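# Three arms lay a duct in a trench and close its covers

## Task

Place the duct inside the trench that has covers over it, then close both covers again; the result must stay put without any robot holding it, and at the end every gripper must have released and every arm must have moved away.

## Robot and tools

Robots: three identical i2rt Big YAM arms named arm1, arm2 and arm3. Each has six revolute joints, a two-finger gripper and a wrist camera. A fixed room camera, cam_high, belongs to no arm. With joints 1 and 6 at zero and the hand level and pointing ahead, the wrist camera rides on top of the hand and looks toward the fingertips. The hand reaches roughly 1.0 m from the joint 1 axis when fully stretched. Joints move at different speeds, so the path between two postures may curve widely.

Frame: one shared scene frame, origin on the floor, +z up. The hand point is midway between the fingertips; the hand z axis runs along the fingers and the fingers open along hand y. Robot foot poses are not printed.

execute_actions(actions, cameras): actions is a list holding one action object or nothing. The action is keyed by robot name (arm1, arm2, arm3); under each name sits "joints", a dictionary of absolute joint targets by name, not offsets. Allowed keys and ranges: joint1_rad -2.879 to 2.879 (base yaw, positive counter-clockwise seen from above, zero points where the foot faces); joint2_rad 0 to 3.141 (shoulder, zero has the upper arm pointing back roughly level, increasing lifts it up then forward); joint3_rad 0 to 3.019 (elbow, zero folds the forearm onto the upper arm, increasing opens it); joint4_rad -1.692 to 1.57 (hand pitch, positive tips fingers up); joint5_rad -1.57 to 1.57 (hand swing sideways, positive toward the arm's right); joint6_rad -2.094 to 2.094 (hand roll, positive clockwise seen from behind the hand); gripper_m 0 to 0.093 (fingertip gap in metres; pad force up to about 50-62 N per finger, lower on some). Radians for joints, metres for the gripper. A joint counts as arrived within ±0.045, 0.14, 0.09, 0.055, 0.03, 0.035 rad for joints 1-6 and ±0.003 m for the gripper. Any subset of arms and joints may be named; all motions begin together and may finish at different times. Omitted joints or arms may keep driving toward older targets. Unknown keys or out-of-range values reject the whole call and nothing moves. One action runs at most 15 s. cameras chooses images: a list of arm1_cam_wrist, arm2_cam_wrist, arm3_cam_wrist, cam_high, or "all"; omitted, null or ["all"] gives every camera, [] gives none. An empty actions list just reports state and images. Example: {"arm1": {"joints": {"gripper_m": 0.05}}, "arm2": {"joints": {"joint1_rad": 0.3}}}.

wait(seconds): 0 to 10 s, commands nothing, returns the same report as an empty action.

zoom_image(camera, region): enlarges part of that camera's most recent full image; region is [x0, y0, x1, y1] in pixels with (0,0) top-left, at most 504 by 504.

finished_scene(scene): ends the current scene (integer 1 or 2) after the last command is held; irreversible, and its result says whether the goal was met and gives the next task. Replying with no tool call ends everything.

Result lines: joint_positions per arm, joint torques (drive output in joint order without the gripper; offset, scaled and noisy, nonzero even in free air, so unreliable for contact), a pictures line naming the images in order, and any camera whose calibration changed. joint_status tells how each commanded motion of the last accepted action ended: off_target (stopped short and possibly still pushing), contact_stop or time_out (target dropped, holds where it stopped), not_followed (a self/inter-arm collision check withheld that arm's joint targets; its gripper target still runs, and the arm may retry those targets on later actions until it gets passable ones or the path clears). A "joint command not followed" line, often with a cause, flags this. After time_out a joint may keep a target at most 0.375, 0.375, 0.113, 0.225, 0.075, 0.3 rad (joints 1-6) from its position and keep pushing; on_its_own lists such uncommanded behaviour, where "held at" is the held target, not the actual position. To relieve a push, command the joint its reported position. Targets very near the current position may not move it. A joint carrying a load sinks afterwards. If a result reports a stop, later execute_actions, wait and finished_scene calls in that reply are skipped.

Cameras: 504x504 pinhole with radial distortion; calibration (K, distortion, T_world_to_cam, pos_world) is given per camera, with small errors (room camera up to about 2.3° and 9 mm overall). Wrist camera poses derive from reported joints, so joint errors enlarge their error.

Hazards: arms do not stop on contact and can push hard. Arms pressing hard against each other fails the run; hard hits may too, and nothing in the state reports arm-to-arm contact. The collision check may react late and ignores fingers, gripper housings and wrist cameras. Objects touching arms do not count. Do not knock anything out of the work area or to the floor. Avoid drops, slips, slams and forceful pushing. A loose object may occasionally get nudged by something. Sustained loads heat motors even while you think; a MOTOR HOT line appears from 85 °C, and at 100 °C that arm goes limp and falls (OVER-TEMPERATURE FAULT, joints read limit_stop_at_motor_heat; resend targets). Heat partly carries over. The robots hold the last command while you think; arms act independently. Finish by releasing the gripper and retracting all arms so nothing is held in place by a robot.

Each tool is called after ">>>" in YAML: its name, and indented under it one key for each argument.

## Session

>>> execute_actions:
  actions: []

Scene clock: 0.00 s.
Joint torques (N m, as the arm reports them, + toward a larger angle): no reading
arm1.joint_positions: joint1_rad=-0.095 joint2_rad=+0.533 joint3_rad=+1.380 joint4_rad=-1.233 joint5_rad=-0.024 joint6_rad=+0.119 gripper_m=+0.094
arm1.joint_status: not commanded
arm1.hand: x=-0.7589 y=-0.0802 z=+1.4921 quat_wxyz=(-0.558, -0.076, -0.826, -0.016) (m; scene frame)
arm2.joint_positions: joint1_rad=+0.438 joint2_rad=+0.638 joint3_rad=+1.342 joint4_rad=-1.428 joint5_rad=+0.038 joint6_rad=-0.488 gripper_m=+0.095
arm2.joint_status: not commanded
arm2.hand: x=-0.0539 y=-0.3349 z=+1.2471 quat_wxyz=(-0.320, +0.854, -0.315, -0.263) (m; scene frame)
arm3.joint_positions: joint1_rad=+0.373 joint2_rad=+0.596 joint3_rad=+1.389 joint4_rad=-1.196 joint5_rad=+0.250 joint6_rad=+0.225 gripper_m=+0.095
arm3.joint_status: not commanded
arm3.hand: x=+0.7365 y=-0.1469 z=+1.5442 quat_wxyz=(-0.065, -0.830, +0.004, +0.554) (m; scene frame)
pictures: arm1_cam_wrist, arm2_cam_wrist, arm3_cam_wrist, cam_high
camera_calibration (this result's frames):
arm1_cam_wrist: T_world_to_cam=[[-0.106471, -0.98978, -0.0948668, -0.0161305], [-0.841135, 0.140537, -0.522246, 0.158055], [0.530241, 0.0241916, -0.847502, 1.79691], [0, 0, 0, 1]] pos_world=[-0.821569, -0.0816483, 1.6039]
arm2_cam_wrist: T_world_to_cam=[[0.700758, 0.613555, 0.36399, -0.213206], [0.693623, -0.705277, -0.146529, -0.00781097], [0.16681, 0.355154, -0.919804, 1.3987], [0, 0, 0, 1]] pos_world=[-0.0784945, -0.37145, 1.36299]
arm3_cam_wrist: T_world_to_cam=[[-0.0629361, 0.992835, -0.101574, 0.352156], [0.842698, -0.0016615, -0.538383, 0.214641], [-0.534695, -0.11948, -0.836556, 1.78871], [0, 0, 0, 1]] pos_world=[0.7977, -0.135561, 1.64768]
Images, in order (width x height): arm1_cam_wrist 504x504, arm2_cam_wrist 504x504, arm3_cam_wrist 504x504, cam_high 504x504.

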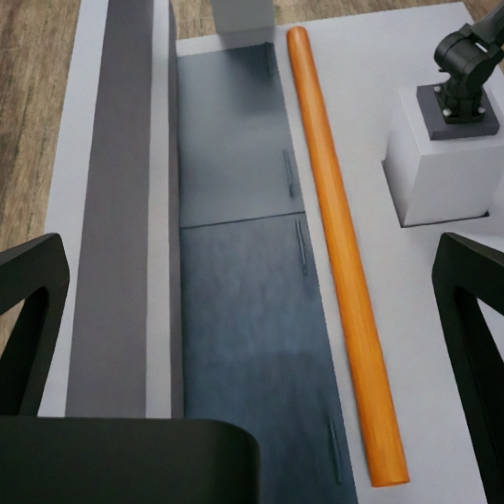

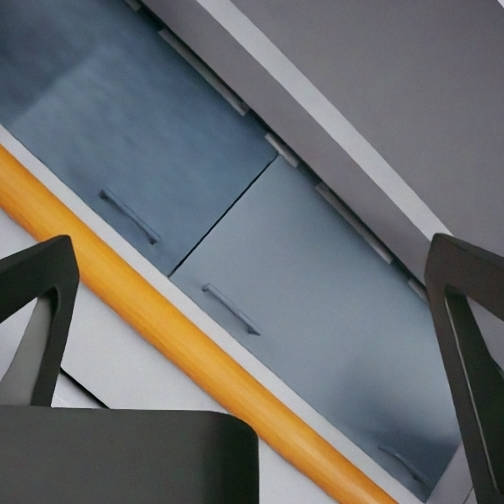

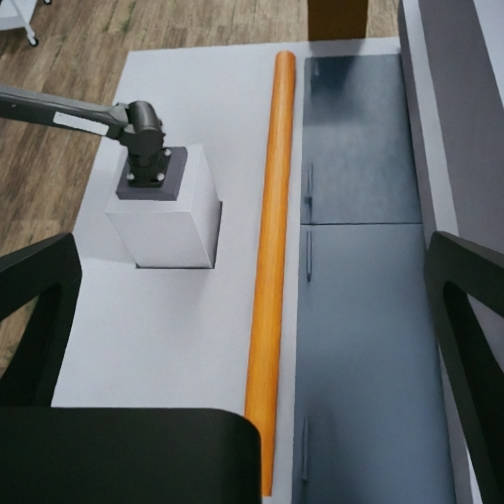

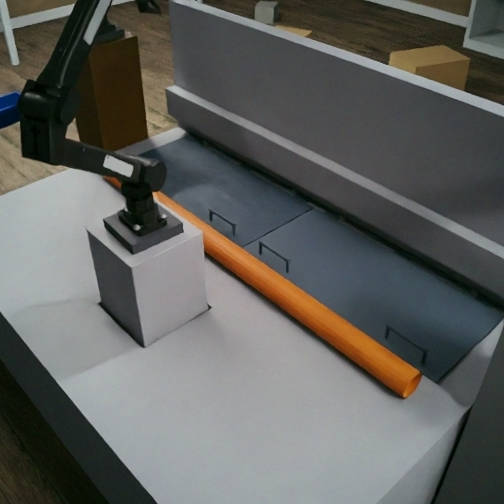

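>>> zoom_image:
  camera: "cam_high"
  region: [340, 280, 504, 420]

>>> zoom_image:
  camera: "cam_high"
  region: [70, 110, 330, 300]

Region (340, 280, 504, 420) of cam_high's 504x504 image, scaled by 3.073, with more detail than that image has; it fills the top 430 rows of this view, and the rest is white.

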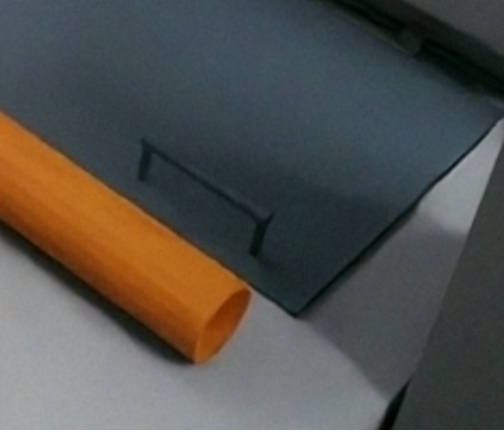

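Region (70, 110, 330, 300) of cam_high's 504x504 image, scaled by 1.938, with more detail than that image has; it fills the top 368 rows of this view, and the rest is white.

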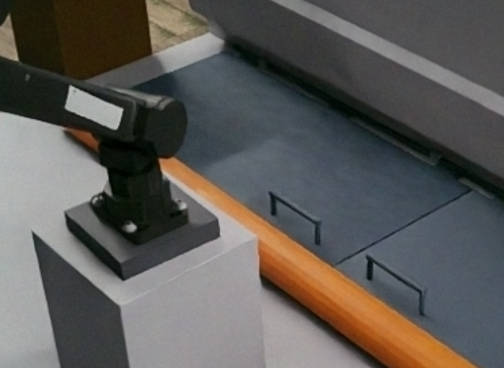

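>>> zoom_image:
  camera: "arm1_cam_wrist"
  region: [300, 400, 440, 504]

>>> zoom_image:
  camera: "arm1_cam_wrist"
  region: [240, 10, 380, 130]

>>> zoom_image:
  camera: "arm3_cam_wrist"
  region: [230, 30, 370, 150]

Region (300, 400, 440, 504) of arm1_cam_wrist's 504x504 image, scaled by 3.600, with more detail than that image has; it fills the top 374 rows of this view, and the rest is white.

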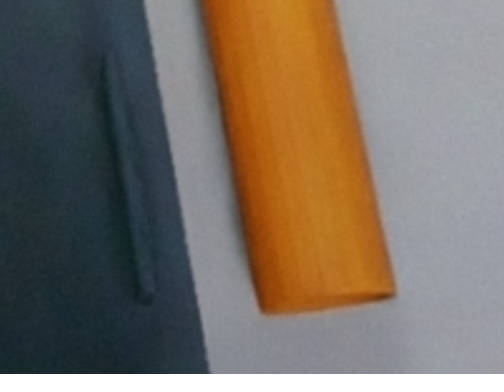

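Region (240, 10, 380, 130) of arm1_cam_wrist's 504x504 image, scaled by 3.600, with more detail than that image has; it fills the top 432 rows of this view, and the rest is white.

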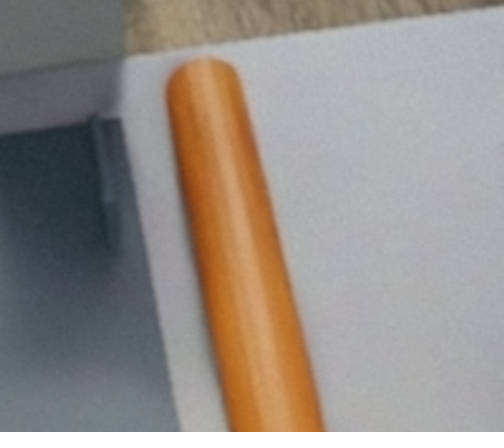

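Region (230, 30, 370, 150) of arm3_cam_wrist's 504x504 image, scaled by 3.600, with more detail than that image has; it fills the top 432 rows of this view, and the rest is white.

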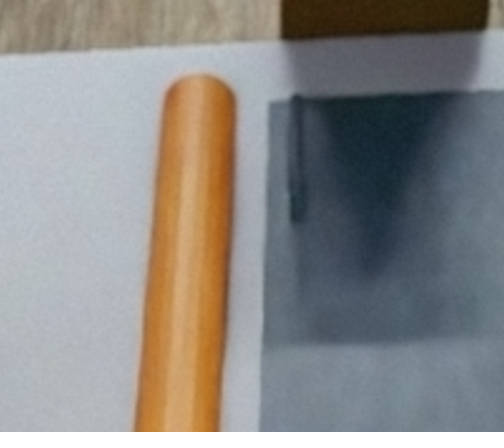

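>>> execute_actions:
  actions:
    - {"arm1":{"joints":{"joint1_rad":-0.411,"joint2_rad":2.630,"joint3_rad":1.055,"joint4_rad":-0.133,"joint5_rad":-0.341,"joint6_rad":-0.415,"gripper_m":0.06}},"arm3":{"joints":{"joint1_rad":0.311,"joint2_rad":2.780,"joint3_rad":1.140,"joint4_rad":-0.040,"joint5_rad":0.353,"joint6_rad":0.312,"gripper_m":0.06}},"arm2":{"joints":{"joint1_rad":0.106,"joint2_rad":1.905,"joint3_rad":0.556,"joint4_rad":-0.215,"joint5_rad":0.0,"joint6_rad":-1.524,"gripper_m":0.095}}}

Scene clock: 74.83 s.
Joint torques (N m, as the arm reports them, + toward a larger angle): arm1=[  0.16 -17.57  -0.41   0.58  -0.23  -0.14] | arm2=[ 0.5  -9.59  2.09  0.8  -0.17 -0.04] | arm3=[ -0.88 -18.79  -0.92   0.53   0.29   0.12]
arm1.joint_positions: joint1_rad=-0.402 joint2_rad=+2.635 joint3_rad=+1.053 joint4_rad=-0.141 joint5_rad=-0.336 joint6_rad=-0.405 gripper_m=+0.060
arm1.joint_status: all done
arm1.hand: x=-0.6296 y=-0.1533 z=+0.5570 quat_wxyz=(+0.005, -0.007, -0.984, -0.179) (m; scene frame)
arm2.joint_positions: joint1_rad=+0.107 joint2_rad=+1.894 joint3_rad=+0.548 joint4_rad=-0.234 joint5_rad=+0.001 joint6_rad=-1.516 gripper_m=+0.095
arm2.joint_status: all done
arm2.hand: x=+0.0141 y=-0.2598 z=+0.6024 quat_wxyz=(+0.001, +1.000, +0.002, +0.003) (m; scene frame)
arm3.joint_positions: joint1_rad=+0.322 joint2_rad=+2.791 joint3_rad=+1.136 joint4_rad=-0.049 joint5_rad=+0.352 joint6_rad=+0.303 gripper_m=+0.060
arm3.joint_status: all done
arm3.hand: x=+0.6304 y=-0.1543 z=+0.5504 quat_wxyz=(+0.185, -0.982, -0.026, -0.007) (m; scene frame)
pictures: arm1_cam_wrist, arm2_cam_wrist, arm3_cam_wrist, cam_high
camera_calibration (this result's frames):
arm1_cam_wrist: T_world_to_cam=[[-0.0000451974, -0.937165, -0.348886, 0.0531028], [-0.804431, -0.20722, 0.556732, -0.84244], [-0.594046, 0.28068, -0.753875, 0.217006], [0, 0, 0, 1]] pos_world=[-0.548771, -0.185714, 0.651136]
arm2_cam_wrist: T_world_to_cam=[[-0.00395081, 0.999667, -0.025487, 0.272567], [0.813283, 0.018042, 0.581588, -0.348857], [0.581855, -0.0184304, -0.813084, 0.600523], [0, 0, 0, 1]] pos_world=[-0.0646203, -0.255115, 0.698114]
arm3_cam_wrist: T_world_to_cam=[[-0.0615851, 0.926854, 0.370336, -0.0188917], [0.817066, -0.166285, 0.552043, -0.840486], [0.573245, 0.336586, -0.747061, 0.222377], [0, 0, 0, 1]] pos_world=[0.558093, -0.1971, 0.63711]
Images, in order (width x height): arm1_cam_wrist 504x504, arm2_cam_wrist 504x504, arm3_cam_wrist 504x504, cam_high 504x504.

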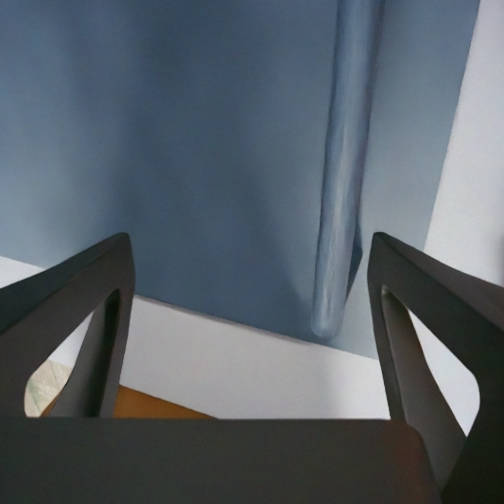

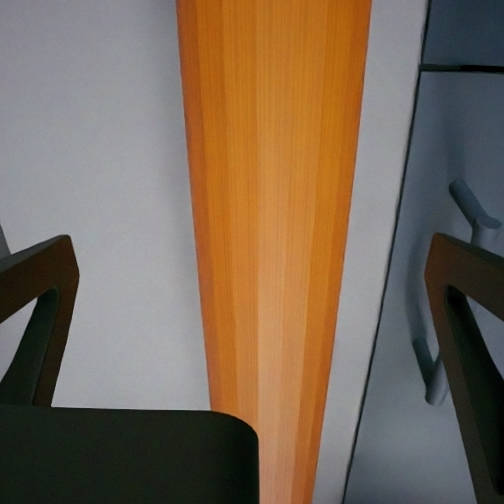

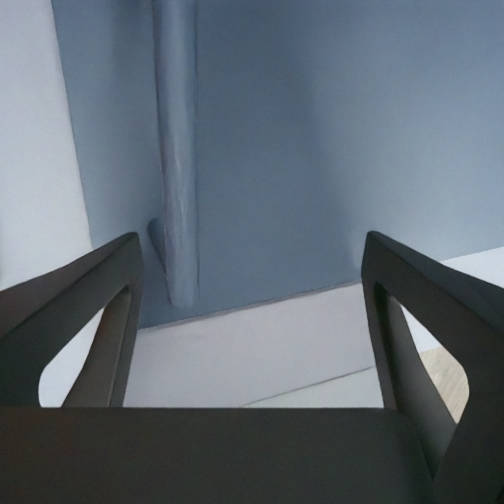

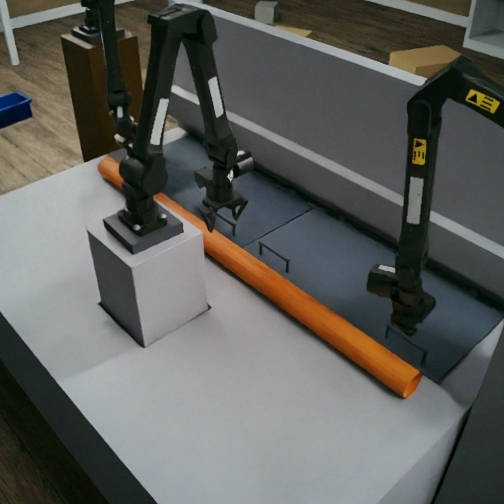

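>>> execute_actions:
  actions: []

Scene clock: 85.03 s.
Joint torques (N m, as the arm reports them, + toward a larger angle): arm1=[ -0.01 -17.68  -0.4    0.52  -0.23  -0.14] | arm2=[ 0.53 -9.74  2.07  0.77 -0.23 -0.02] | arm3=[ -1.02 -18.81  -0.91   0.51   0.29   0.13]
arm1.joint_positions: joint1_rad=-0.402 joint2_rad=+2.635 joint3_rad=+1.053 joint4_rad=-0.141 joint5_rad=-0.336 joint6_rad=-0.405 gripper_m=+0.060
arm1.joint_status: all done
arm1.hand: x=-0.6296 y=-0.1533 z=+0.5570 quat_wxyz=(+0.005, -0.007, -0.984, -0.179) (m; scene frame)
arm2.joint_positions: joint1_rad=+0.107 joint2_rad=+1.894 joint3_rad=+0.548 joint4_rad=-0.234 joint5_rad=+0.001 joint6_rad=-1.516 gripper_m=+0.095
arm2.joint_status: all done
arm2.hand: x=+0.0141 y=-0.2598 z=+0.6024 quat_wxyz=(+0.001, +1.000, +0.002, +0.003) (m; scene frame)
arm3.joint_positions: joint1_rad=+0.322 joint2_rad=+2.791 joint3_rad=+1.136 joint4_rad=-0.049 joint5_rad=+0.352 joint6_rad=+0.303 gripper_m=+0.060
arm3.joint_status: all done
arm3.hand: x=+0.6304 y=-0.1543 z=+0.5504 quat_wxyz=(+0.185, -0.982, -0.026, -0.007) (m; scene frame)
pictures: arm1_cam_wrist, arm2_cam_wrist, arm3_cam_wrist, cam_high
camera_calibration (this result's frames):
arm1_cam_wrist: T_world_to_cam=[[-0.0000451974, -0.937165, -0.348886, 0.0531028], [-0.804431, -0.20722, 0.556732, -0.84244], [-0.594046, 0.28068, -0.753875, 0.217006], [0, 0, 0, 1]] pos_world=[-0.548771, -0.185714, 0.651136]
arm2_cam_wrist: T_world_to_cam=[[-0.00395081, 0.999667, -0.025487, 0.272567], [0.813283, 0.018042, 0.581588, -0.348857], [0.581855, -0.0184304, -0.813084, 0.600523], [0, 0, 0, 1]] pos_world=[-0.0646203, -0.255115, 0.698114]
arm3_cam_wrist: T_world_to_cam=[[-0.0615851, 0.926854, 0.370336, -0.0188917], [0.817066, -0.166285, 0.552043, -0.840486], [0.573245, 0.336586, -0.747061, 0.222377], [0, 0, 0, 1]] pos_world=[0.558093, -0.1971, 0.63711]
Images, in order (width x height): arm1_cam_wrist 504x504, arm2_cam_wrist 504x504, arm3_cam_wrist 504x504, cam_high 504x504.

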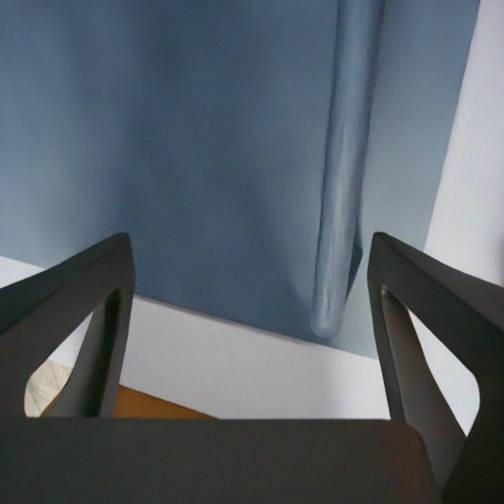

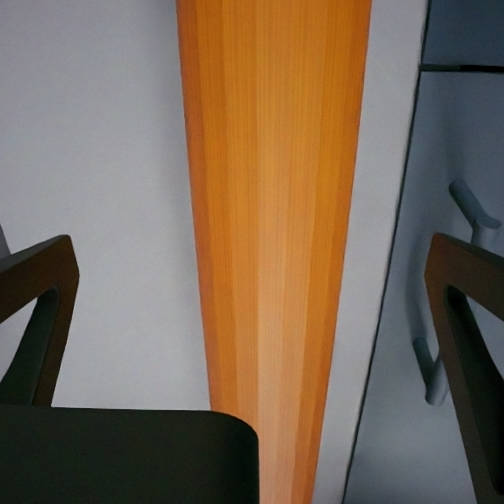

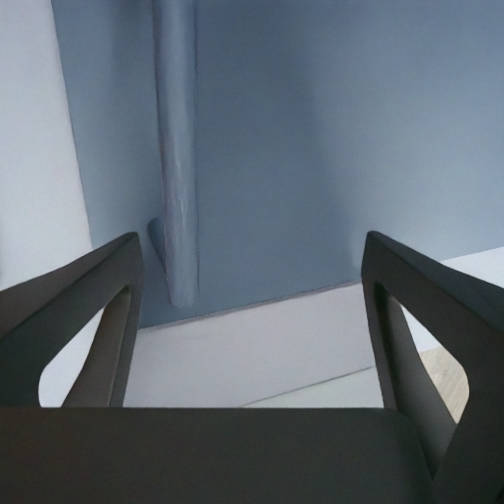

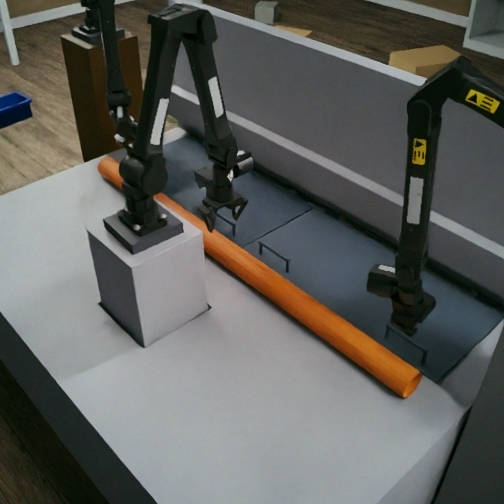

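>>> execute_actions:
  actions:
    - {"arm1":{"joints":{"joint1_rad":-0.411,"joint2_rad":2.76,"joint3_rad":1.163,"joint4_rad":-0.135,"joint6_rad":-0.413}},"arm3":{"joints":{"joint1_rad":0.311,"joint2_rad":2.905,"joint3_rad":1.258,"joint4_rad":-0.042,"joint6_rad":0.312}},"arm2":{"joints":{"joint1_rad":0.105,"joint2_rad":2.09,"joint3_rad":0.616,"joint4_rad":-0.07,"joint6_rad":-1.518}}}

Scene clock: 114.77 s.
Joint torques (N m, as the arm reports them, + toward a larger angle): arm1=[ -0.08 -17.61  -0.71   0.15  -0.21  -0.12] | arm2=[  0.54 -11.39   0.73   0.71  -0.2    0.03] | arm3=[ -0.96 -18.3   -1.02   0.2    0.28   0.13]
arm1.joint_positions: joint1_rad=-0.402 joint2_rad=+2.760 joint3_rad=+1.162 joint4_rad=-0.138 joint5_rad=-0.337 joint6_rad=-0.405 gripper_m=+0.060
arm1.joint_status: all done
arm1.hand: x=-0.6260 y=-0.1551 z=+0.5112 quat_wxyz=(+0.010, -0.008, -0.983, -0.182) (m; scene frame)
arm2.joint_positions: joint1_rad=+0.107 joint2_rad=+2.083 joint3_rad=+0.615 joint4_rad=-0.089 joint5_rad=+0.001 joint6_rad=-1.516 gripper_m=+0.095
arm2.joint_status: all done
arm2.hand: x=+0.0131 y=-0.2403 z=+0.5540 quat_wxyz=(-0.010, +1.000, +0.002, +0.002) (m; scene frame)
arm3.joint_positions: joint1_rad=+0.322 joint2_rad=+2.906 joint3_rad=+1.258 joint4_rad=-0.046 joint5_rad=+0.352 joint6_rad=+0.303 gripper_m=+0.060
arm3.joint_status: all done
arm3.hand: x=+0.6208 y=-0.1577 z=+0.5061 quat_wxyz=(+0.184, -0.983, -0.025, -0.002) (m; scene frame)
pictures: arm1_cam_wrist, arm2_cam_wrist, arm3_cam_wrist, cam_high
camera_calibration (this result's frames):
arm1_cam_wrist: T_world_to_cam=[[-0.00409624, -0.935399, -0.35357, 0.0355941], [-0.798223, -0.209918, 0.564602, -0.815024], [-0.602349, 0.284541, -0.745797, 0.176326], [0, 0, 0, 1]] pos_world=[-0.544216, -0.187965, 0.604252]
arm2_cam_wrist: T_world_to_cam=[[-0.00405155, 0.999985, -0.00377861, 0.239858], [0.814027, 0.00549277, 0.580801, -0.322869], [0.580812, -0.000722749, -0.814037, 0.566904], [0, 0, 0, 1]] pos_world=[-0.0654683, -0.237671, 0.64991]
arm3_cam_wrist: T_world_to_cam=[[-0.0579759, 0.928091, 0.367812, -0.000685868], [0.822404, -0.164462, 0.544613, -0.80794], [0.565941, 0.334064, -0.753732, 0.203433], [0, 0, 0, 1]] pos_world=[0.549282, -0.200198, 0.593601]
Images, in order (width x height): arm1_cam_wrist 504x504, arm2_cam_wrist 504x504, arm3_cam_wrist 504x504, cam_high 504x504.

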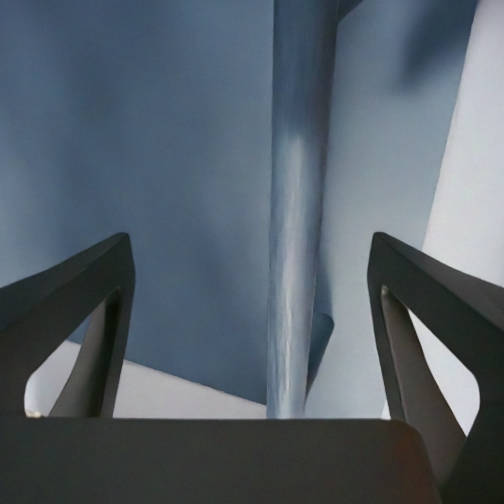

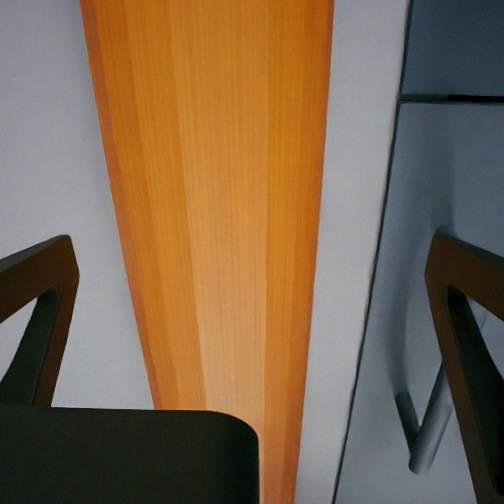

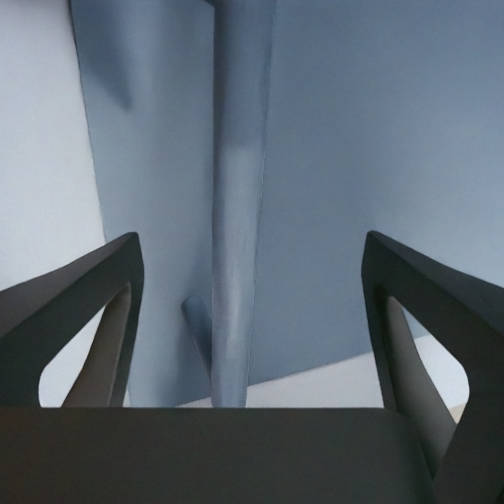

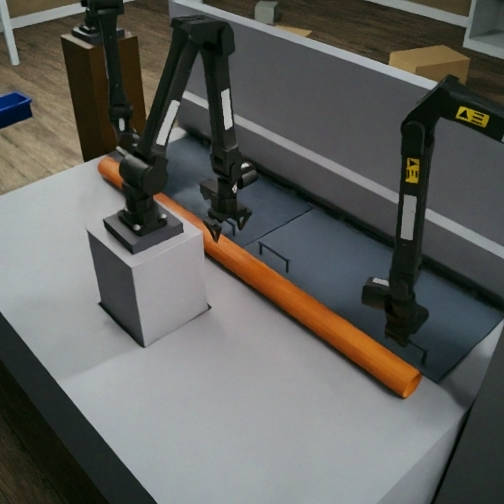

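>>> execute_actions:
  actions:
    - {"arm1":{"joints":{"joint1_rad":-0.422,"joint2_rad":2.814,"joint3_rad":1.21}},"arm3":{"joints":{"joint2_rad":2.96,"joint3_rad":1.312}},"arm2":{"joints":{"joint2_rad":2.157,"joint4_rad":-0.018}}}

Scene clock: 127.57 s.
Joint torques (N m, as the arm reports them, + toward a larger angle): arm1=[ -0.35 -16.82  -0.37   0.27  -0.21  -0.12] | arm2=[  0.72 -10.94   0.36   0.73  -0.21   0.02] | arm3=[ -0.97 -17.84  -1.01   0.25   0.29   0.13]
arm1.joint_positions: joint1_rad=-0.407 joint2_rad=+2.805 joint3_rad=+1.206 joint4_rad=-0.138 joint5_rad=-0.337 joint6_rad=-0.405 gripper_m=+0.060
arm1.joint_status: all done
arm1.hand: x=-0.6242 y=-0.1577 z=+0.4943 quat_wxyz=(+0.010, -0.011, -0.983, -0.182) (m; scene frame)
arm2.joint_positions: joint1_rad=+0.107 joint2_rad=+2.146 joint3_rad=+0.615 joint4_rad=-0.037 joint5_rad=+0.001 joint6_rad=-1.516 gripper_m=+0.095
arm2.joint_status: all done
arm2.hand: x=+0.0137 y=-0.2484 z=+0.5365 quat_wxyz=(-0.005, +1.000, +0.002, +0.002) (m; scene frame)
arm3.joint_positions: joint1_rad=+0.322 joint2_rad=+2.952 joint3_rad=+1.312 joint4_rad=-0.046 joint5_rad=+0.352 joint6_rad=+0.303 gripper_m=+0.060
arm3.joint_status: all done
arm3.hand: x=+0.6159 y=-0.1594 z=+0.4878 quat_wxyz=(+0.183, -0.983, -0.024, +0.002) (m; scene frame)
pictures: arm1_cam_wrist, arm2_cam_wrist, arm3_cam_wrist, cam_high
camera_calibration (this result's frames):
arm1_cam_wrist: T_world_to_cam=[[-0.00874685, -0.935215, -0.353971, 0.0244568], [-0.798601, -0.206502, 0.565326, -0.804598], [-0.601797, 0.287627, -0.745058, 0.165997], [0, 0, 0, 1]] pos_world=[-0.542443, -0.191024, 0.587194]
arm2_cam_wrist: T_world_to_cam=[[-0.00400729, 0.999893, -0.0140624, 0.253414], [0.813675, 0.011435, 0.581208, -0.311812], [0.581306, -0.00911313, -0.813634, 0.549984], [0, 0, 0, 1]] pos_world=[-0.0649802, -0.24481, 0.632277]
arm3_cam_wrist: T_world_to_cam=[[-0.0550701, 0.928978, 0.366015, 0.00655955], [0.826133, -0.163485, 0.539237, -0.793795], [0.560777, 0.332073, -0.758456, 0.198126], [0, 0, 0, 1]] pos_world=[0.545037, -0.201659, 0.575913]
Images, in order (width x height): arm1_cam_wrist 504x504, arm2_cam_wrist 504x504, arm3_cam_wrist 504x504, cam_high 504x504.

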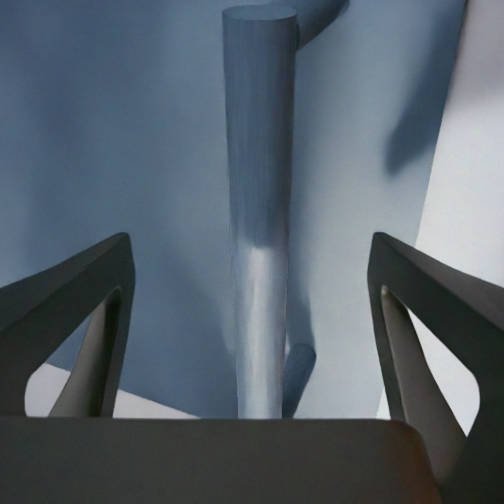

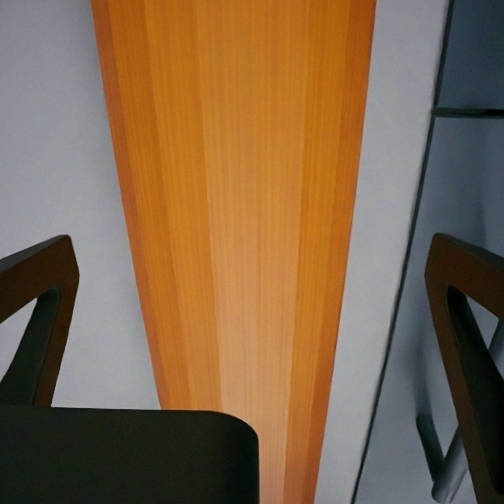

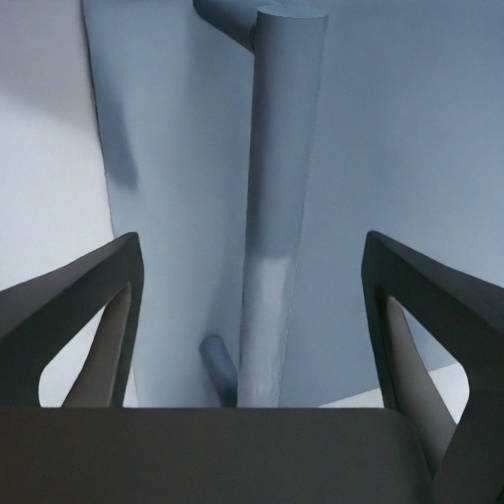

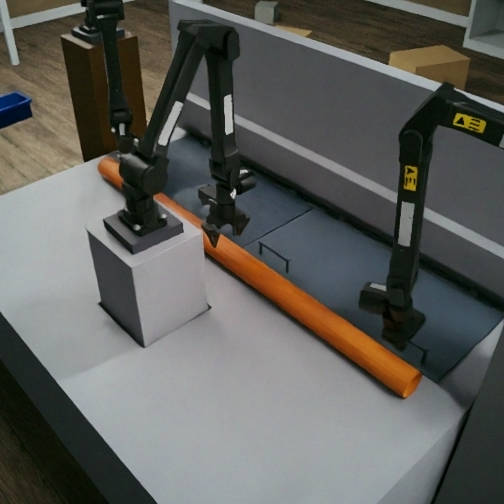

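>>> execute_actions:
  actions:
    - {"arm1":{"joints":{"joint2_rad":2.825,"joint3_rad":1.214}},"arm3":{"joints":{"joint1_rad":0.300,"joint2_rad":2.972,"joint3_rad":1.318}},"arm2":{"joints":{"joint2_rad":2.248,"joint3_rad":0.636,"joint4_rad":0.052}}}

Scene clock: 133.07 s.
Joint torques (N m, as the arm reports them, + toward a larger angle): arm1=[ -0.4  -16.37  -0.19   0.27  -0.2   -0.12] | arm2=[  0.16 -11.25  -0.31   0.75  -0.21   0.03] | arm3=[ -1.21 -17.17  -0.77   0.25   0.28   0.12]
arm1.joint_positions: joint1_rad=-0.407 joint2_rad=+2.812 joint3_rad=+1.206 joint4_rad=-0.138 joint5_rad=-0.337 joint6_rad=-0.405 gripper_m=+0.060
arm1.joint_status: all done
arm1.hand: x=-0.6275 y=-0.1563 z=+0.4921 quat_wxyz=(+0.013, -0.011, -0.983, -0.183) (m; scene frame)
arm2.joint_positions: joint1_rad=+0.107 joint2_rad=+2.238 joint3_rad=+0.636 joint4_rad=+0.034 joint5_rad=+0.001 joint6_rad=-1.516 gripper_m=+0.095
arm2.joint_status: all done
arm2.hand: x=+0.0139 y=-0.2506 z=+0.5109 quat_wxyz=(-0.005, +1.000, +0.002, +0.002) (m; scene frame)
arm3.joint_positions: joint1_rad=+0.314 joint2_rad=+2.960 joint3_rad=+1.314 joint4_rad=-0.046 joint5_rad=+0.352 joint6_rad=+0.303 gripper_m=+0.060
arm3.joint_status: all done
arm3.hand: x=+0.6190 y=-0.1554 z=+0.4850 quat_wxyz=(+0.184, -0.983, -0.020, -0.002) (m; scene frame)
pictures: arm1_cam_wrist, arm2_cam_wrist, arm3_cam_wrist, cam_high
camera_calibration (this result's frames):
arm1_cam_wrist: T_world_to_cam=[[-0.0109155, -0.934322, -0.356262, 0.0248673], [-0.795219, -0.207889, 0.569569, -0.805941], [-0.606224, 0.289524, -0.740721, 0.157395], [0, 0, 0, 1]] pos_world=[-0.545211, -0.189882, 0.584485]
arm2_cam_wrist: T_world_to_cam=[[-0.00400729, 0.999893, -0.0140624, 0.255205], [0.813675, 0.011435, 0.581208, -0.297108], [0.581306, -0.00911313, -0.813634, 0.52903], [0, 0, 0, 1]] pos_world=[-0.0647567, -0.246959, 0.606707]
arm3_cam_wrist: T_world_to_cam=[[-0.0497645, 0.928684, 0.367517, -0.0000427203], [0.821655, -0.17113, 0.543689, -0.794767], [0.567809, 0.329029, -0.754542, 0.186255], [0, 0, 0, 1]] pos_world=[0.547264, -0.197252, 0.572659]
Images, in order (width x height): arm1_cam_wrist 504x504, arm2_cam_wrist 504x504, arm3_cam_wrist 504x504, cam_high 504x504.

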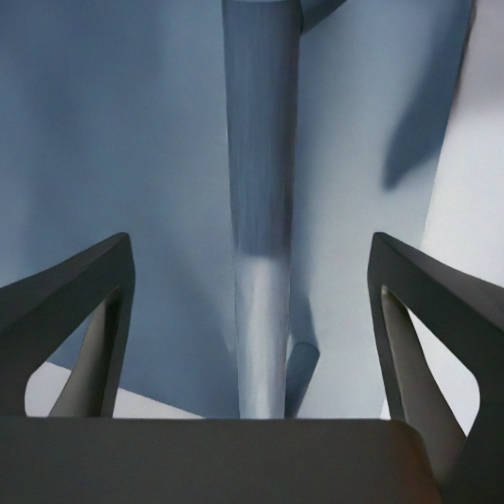

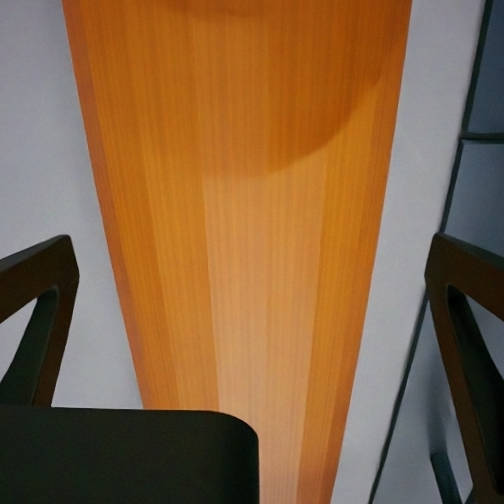

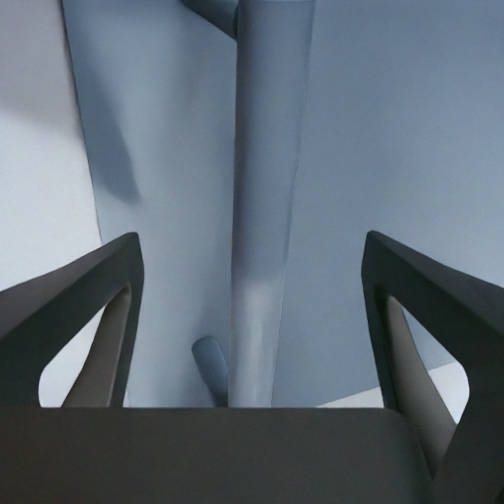

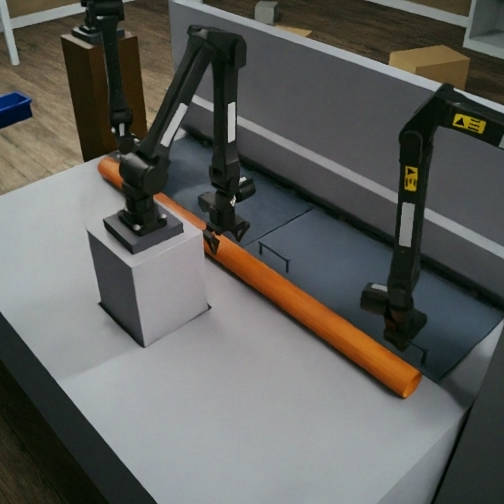

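>>> execute_actions:
  actions:
    - {"arm1":{"joints":{"gripper_m":0.0}},"arm3":{"joints":{"gripper_m":0.0}},"arm2":{"joints":{"joint2_rad":2.322,"joint3_rad":0.659,"joint4_rad":0.102}}}

Scene clock: 136.87 s.
Joint torques (N m, as the arm reports them, + toward a larger angle): arm1=[ -0.32 -16.48  -0.34   0.19  -0.33  -0.03] | arm2=[  0.6  -11.91  -0.24   0.86  -0.21   0.02] | arm3=[ -0.96 -17.22  -0.76   0.27   0.26  -0.13]
arm1.joint_positions: joint1_rad=-0.410 joint2_rad=+2.814 joint3_rad=+1.208 joint4_rad=-0.136 joint5_rad=-0.333 joint6_rad=-0.415 gripper_m=+0.010
arm1.joint_status: gripper_m off_target (ended at +0.010, target +0.000)
arm1.hand: x=-0.6276 y=-0.1582 z=+0.4912 quat_wxyz=(+0.012, -0.008, -0.983, -0.181) (m; scene frame)
arm2.joint_positions: joint1_rad=+0.107 joint2_rad=+2.311 joint3_rad=+0.654 joint4_rad=+0.083 joint5_rad=+0.001 joint6_rad=-1.516 gripper_m=+0.095
arm2.joint_status: all done
arm2.hand: x=+0.0142 y=-0.2549 z=+0.4905 quat_wxyz=(-0.002, +1.000, +0.002, +0.002) (m; scene frame)
arm3.joint_positions: joint1_rad=+0.312 joint2_rad=+2.961 joint3_rad=+1.314 joint4_rad=-0.046 joint5_rad=+0.353 joint6_rad=+0.331 gripper_m=+0.010
arm3.joint_status: gripper_m off_target (ended at +0.010, target +0.000)
arm3.hand: x=+0.6191 y=-0.1545 z=+0.4850 quat_wxyz=(+0.184, -0.983, -0.006, +0.000) (m; scene frame)
pictures: arm1_cam_wrist, arm2_cam_wrist, arm3_cam_wrist, cam_high
camera_calibration (this result's frames):
arm1_cam_wrist: T_world_to_cam=[[-0.00361827, -0.93561, -0.353016, 0.0255604], [-0.79596, -0.211002, 0.567385, -0.805751], [-0.605339, 0.283039, -0.743945, 0.158269], [0, 0, 0, 1]] pos_world=[-0.545446, -0.190897, 0.583938]
arm2_cam_wrist: T_world_to_cam=[[-0.00398001, 0.999797, -0.019775, 0.262071], [0.813479, 0.014738, 0.581407, -0.284713], [0.581581, -0.0137725, -0.813372, 0.510857], [0, 0, 0, 1]] pos_world=[-0.0644534, -0.250785, 0.586234]
arm3_cam_wrist: T_world_to_cam=[[-0.0202948, 0.929384, 0.368556, -0.0194433], [0.821936, -0.194365, 0.53539, -0.794377], [0.569218, 0.313795, -0.75995, 0.185266], [0, 0, 0, 1]] pos_world=[0.547076, -0.194465, 0.573261]
Images, in order (width x height): arm1_cam_wrist 504x504, arm2_cam_wrist 504x504, arm3_cam_wrist 504x504, cam_high 504x504.

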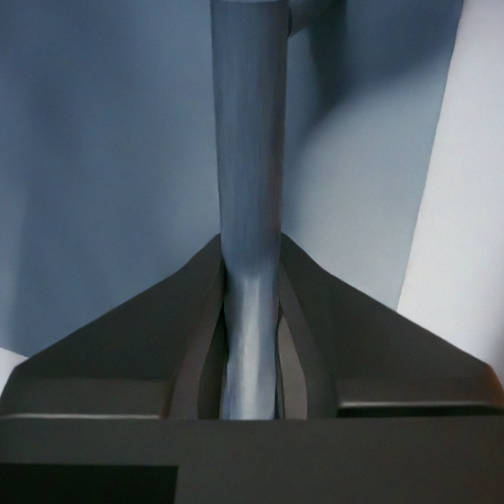

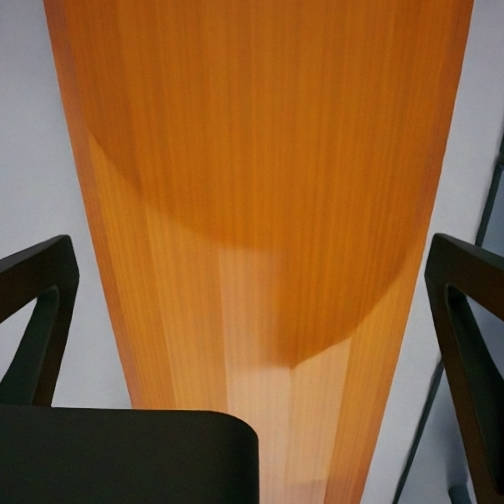

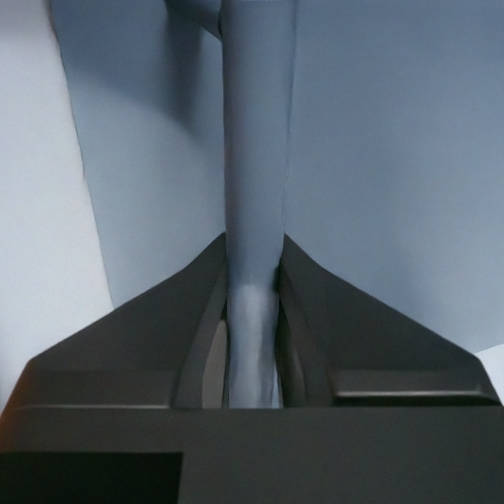

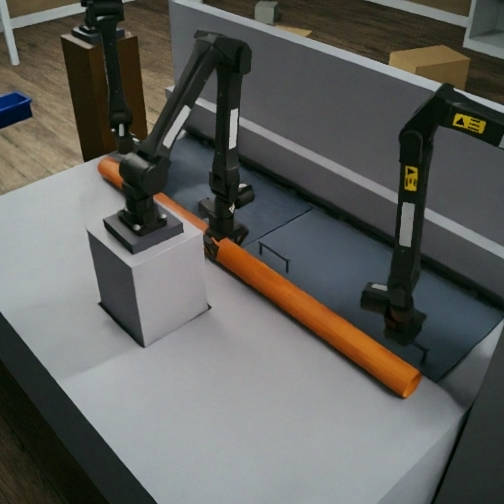

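>>> execute_actions:
  actions:
    - {"arm2":{"joints":{"gripper_m":0.06}}}
  cameras: ["arm2_cam_wrist","cam_high"]

Scene clock: 144.03 s.
Joint torques (N m, as the arm reports them, + toward a larger angle): arm1=[ -0.22 -16.59  -0.34   0.16  -0.32  -0.02] | arm2=[  0.79 -11.84  -0.31   0.6   -0.19   0.  ] | arm3=[ -1.06 -17.19  -0.71   0.25   0.25  -0.13]
arm1.joint_positions: joint1_rad=-0.410 joint2_rad=+2.814 joint3_rad=+1.208 joint4_rad=-0.136 joint5_rad=-0.333 joint6_rad=-0.415 gripper_m=+0.010
arm1.joint_status: not commanded
arm1.hand: x=-0.6276 y=-0.1582 z=+0.4912 quat_wxyz=(+0.012, -0.008, -0.983, -0.181) (m; scene frame)
arm2.joint_positions: joint1_rad=+0.107 joint2_rad=+2.311 joint3_rad=+0.656 joint4_rad=+0.087 joint5_rad=+0.001 joint6_rad=-1.517 gripper_m=+0.075
arm2.joint_status: gripper_m off_target (ended at +0.075, target +0.060)
arm2.hand: x=+0.0141 y=-0.2531 z=+0.4903 quat_wxyz=(-0.005, +1.000, +0.003, +0.002) (m; scene frame)
arm3.joint_positions: joint1_rad=+0.312 joint2_rad=+2.961 joint3_rad=+1.314 joint4_rad=-0.046 joint5_rad=+0.353 joint6_rad=+0.331 gripper_m=+0.010
arm3.joint_status: not commanded
arm3.hand: x=+0.6191 y=-0.1545 z=+0.4850 quat_wxyz=(+0.184, -0.983, -0.006, +0.000) (m; scene frame)
pictures: arm2_cam_wrist, cam_high
camera_calibration (this result's frames):
arm2_cam_wrist: T_world_to_cam=[[-0.00514784, 0.999877, -0.0148294, 0.257792], [0.813629, 0.0128095, 0.581244, -0.284971], [0.581362, -0.00907345, -0.813594, 0.512123], [0, 0, 0, 1]] pos_world=[-0.0645415, -0.249463, 0.58612]
Images, in order (width x height): arm2_cam_wrist 504x504, cam_high 504x504.

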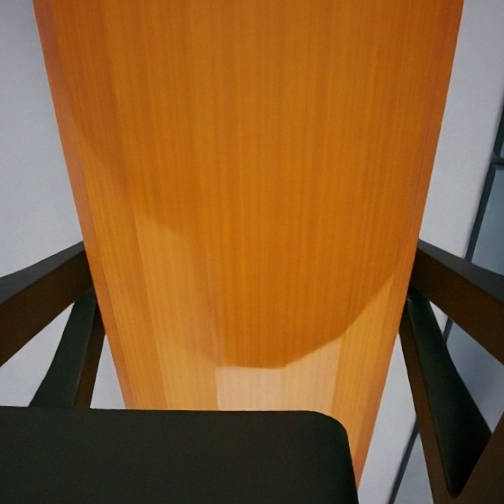

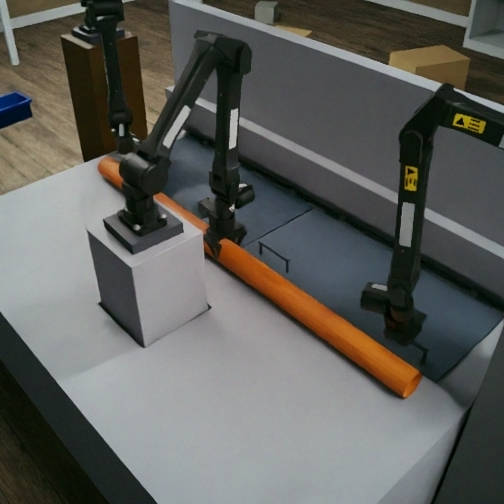

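>>> execute_actions:
  actions:
    - {"arm1":{"joints":{"joint1_rad":-0.381,"joint2_rad":2.615,"joint3_rad":1.055,"joint4_rad":-0.155,"joint5_rad":-0.360,"joint6_rad":-0.408}},"arm3":{"joints":{"joint1_rad":0.276,"joint2_rad":2.767,"joint3_rad":1.146,"joint4_rad":-0.058,"joint5_rad":0.372,"joint6_rad":0.302}},"arm2":{"joints":{"joint2_rad":2.205,"joint3_rad":0.636,"joint4_rad":0.04,"gripper_m":0.02}}}

Scene clock: 169.87 s.
Joint torques (N m, as the arm reports them, + toward a larger angle): arm1=[  0.46 -25.4   -4.13  -1.4   -1.08  -0.12] | arm2=[  0.47 -18.65  -1.1   -0.44  -0.2    0.06] | arm3=[ -0.71 -24.56  -4.11  -1.46   1.53  -0.04]
arm1.joint_positions: joint1_rad=-0.387 joint2_rad=+2.692 joint3_rad=+1.093 joint4_rad=-0.117 joint5_rad=-0.330 joint6_rad=-0.400 gripper_m=+0.010
arm1.joint_status: all done
arm1.hand: x=-0.6274 y=-0.1499 z=+0.5358 quat_wxyz=(+0.005, -0.002, -0.985, -0.175) (m; scene frame)
arm2.joint_positions: joint1_rad=+0.107 joint2_rad=+2.279 joint3_rad=+0.645 joint4_rad=+0.056 joint5_rad=+0.001 joint6_rad=-1.517 gripper_m=+0.075
arm2.joint_status: gripper_m off_target (ended at +0.075, target +0.020); the others done
arm2.hand: x=+0.0142 y=-0.2551 z=+0.4995 quat_wxyz=(+0.000, +1.000, +0.003, +0.003) (m; scene frame)
arm3.joint_positions: joint1_rad=+0.283 joint2_rad=+2.838 joint3_rad=+1.186 joint4_rad=-0.025 joint5_rad=+0.342 joint6_rad=+0.311 gripper_m=+0.010
arm3.joint_status: all done
arm3.hand: x=+0.6199 y=-0.1455 z=+0.5311 quat_wxyz=(+0.177, -0.984, +0.000, +0.002) (m; scene frame)
pictures: arm1_cam_wrist, arm2_cam_wrist, arm3_cam_wrist, cam_high
camera_calibration (this result's frames):
arm1_cam_wrist: T_world_to_cam=[[0.010838, -0.940055, -0.34085, 0.0509232], [-0.803249, -0.2112, 0.556943, -0.828106], [-0.595545, 0.267752, -0.757387, 0.200357], [0, 0, 0, 1]] pos_world=[-0.546406, -0.180672, 0.630313]
arm2_cam_wrist: T_world_to_cam=[[-0.00510088, 0.99969, -0.0243505, 0.264639], [0.813302, 0.0183153, 0.581553, -0.289094], [0.581819, -0.0168379, -0.813144, 0.517313], [0, 0, 0, 1]] pos_world=[-0.0645116, -0.250551, 0.595217]
arm3_cam_wrist: T_world_to_cam=[[-0.00787073, 0.934749, 0.355221, -0.0446654], [0.822069, -0.196203, 0.534515, -0.817886], [0.569333, 0.296223, -0.766885, 0.218063], [0, 0, 0, 1]] pos_world=[0.547857, -0.183316, 0.620268]
Images, in order (width x height): arm1_cam_wrist 504x504, arm2_cam_wrist 504x504, arm3_cam_wrist 504x504, cam_high 504x504.

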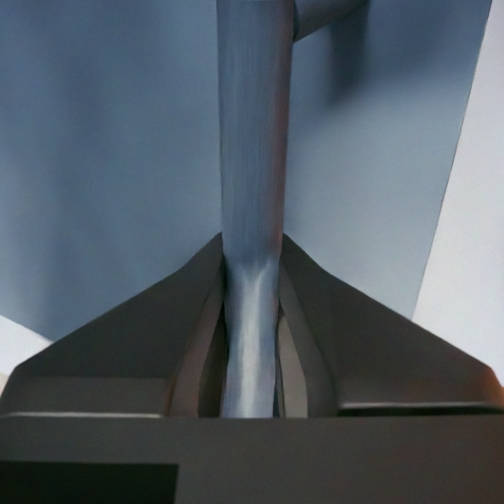

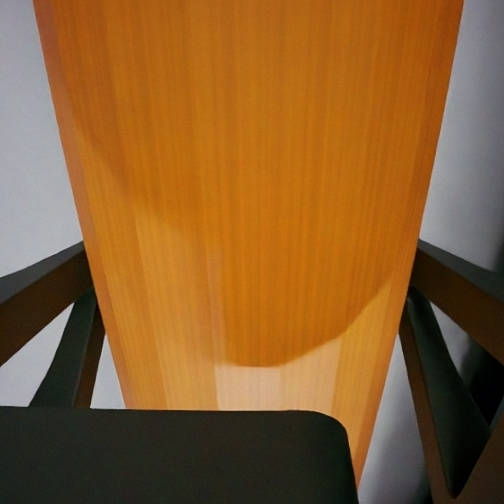

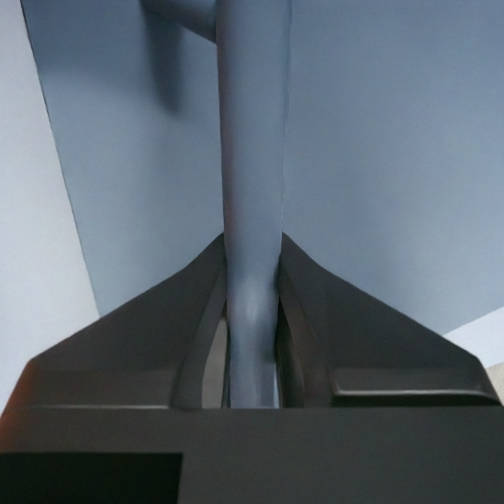

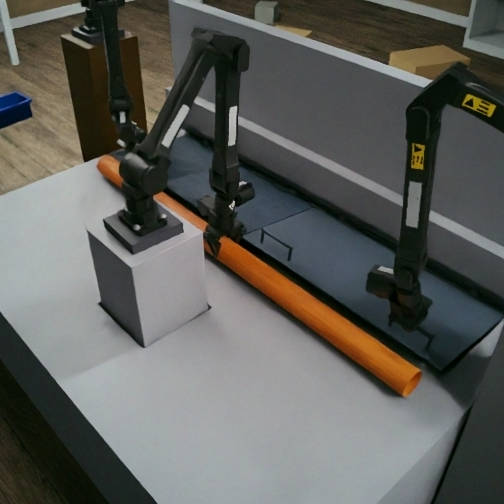

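>>> zoom_image:
  camera: "cam_high"
  region: [320, 260, 504, 420]

>>> zoom_image:
  camera: "cam_high"
  region: [60, 90, 260, 290]

Region (320, 260, 504, 420) of cam_high's 504x504 image, scaled by 2.739, with more detail than that image has; it fills the top 438 rows of this view, and the rest is white.

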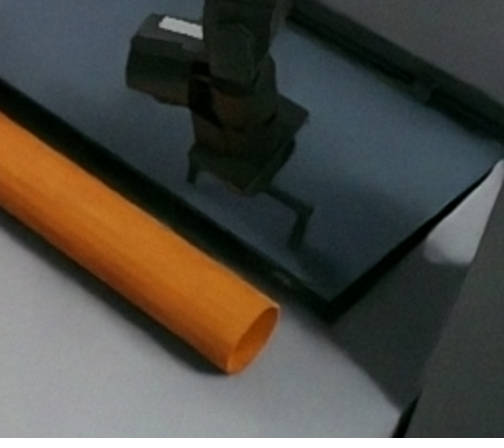

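Region (60, 90, 260, 290) of cam_high's 504x504 image, scaled by 2.520, with more detail than that image has.

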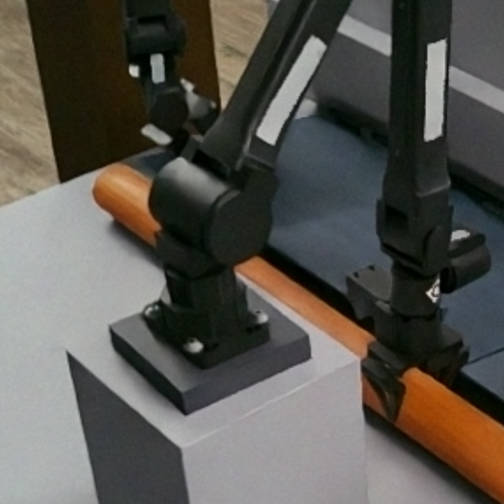

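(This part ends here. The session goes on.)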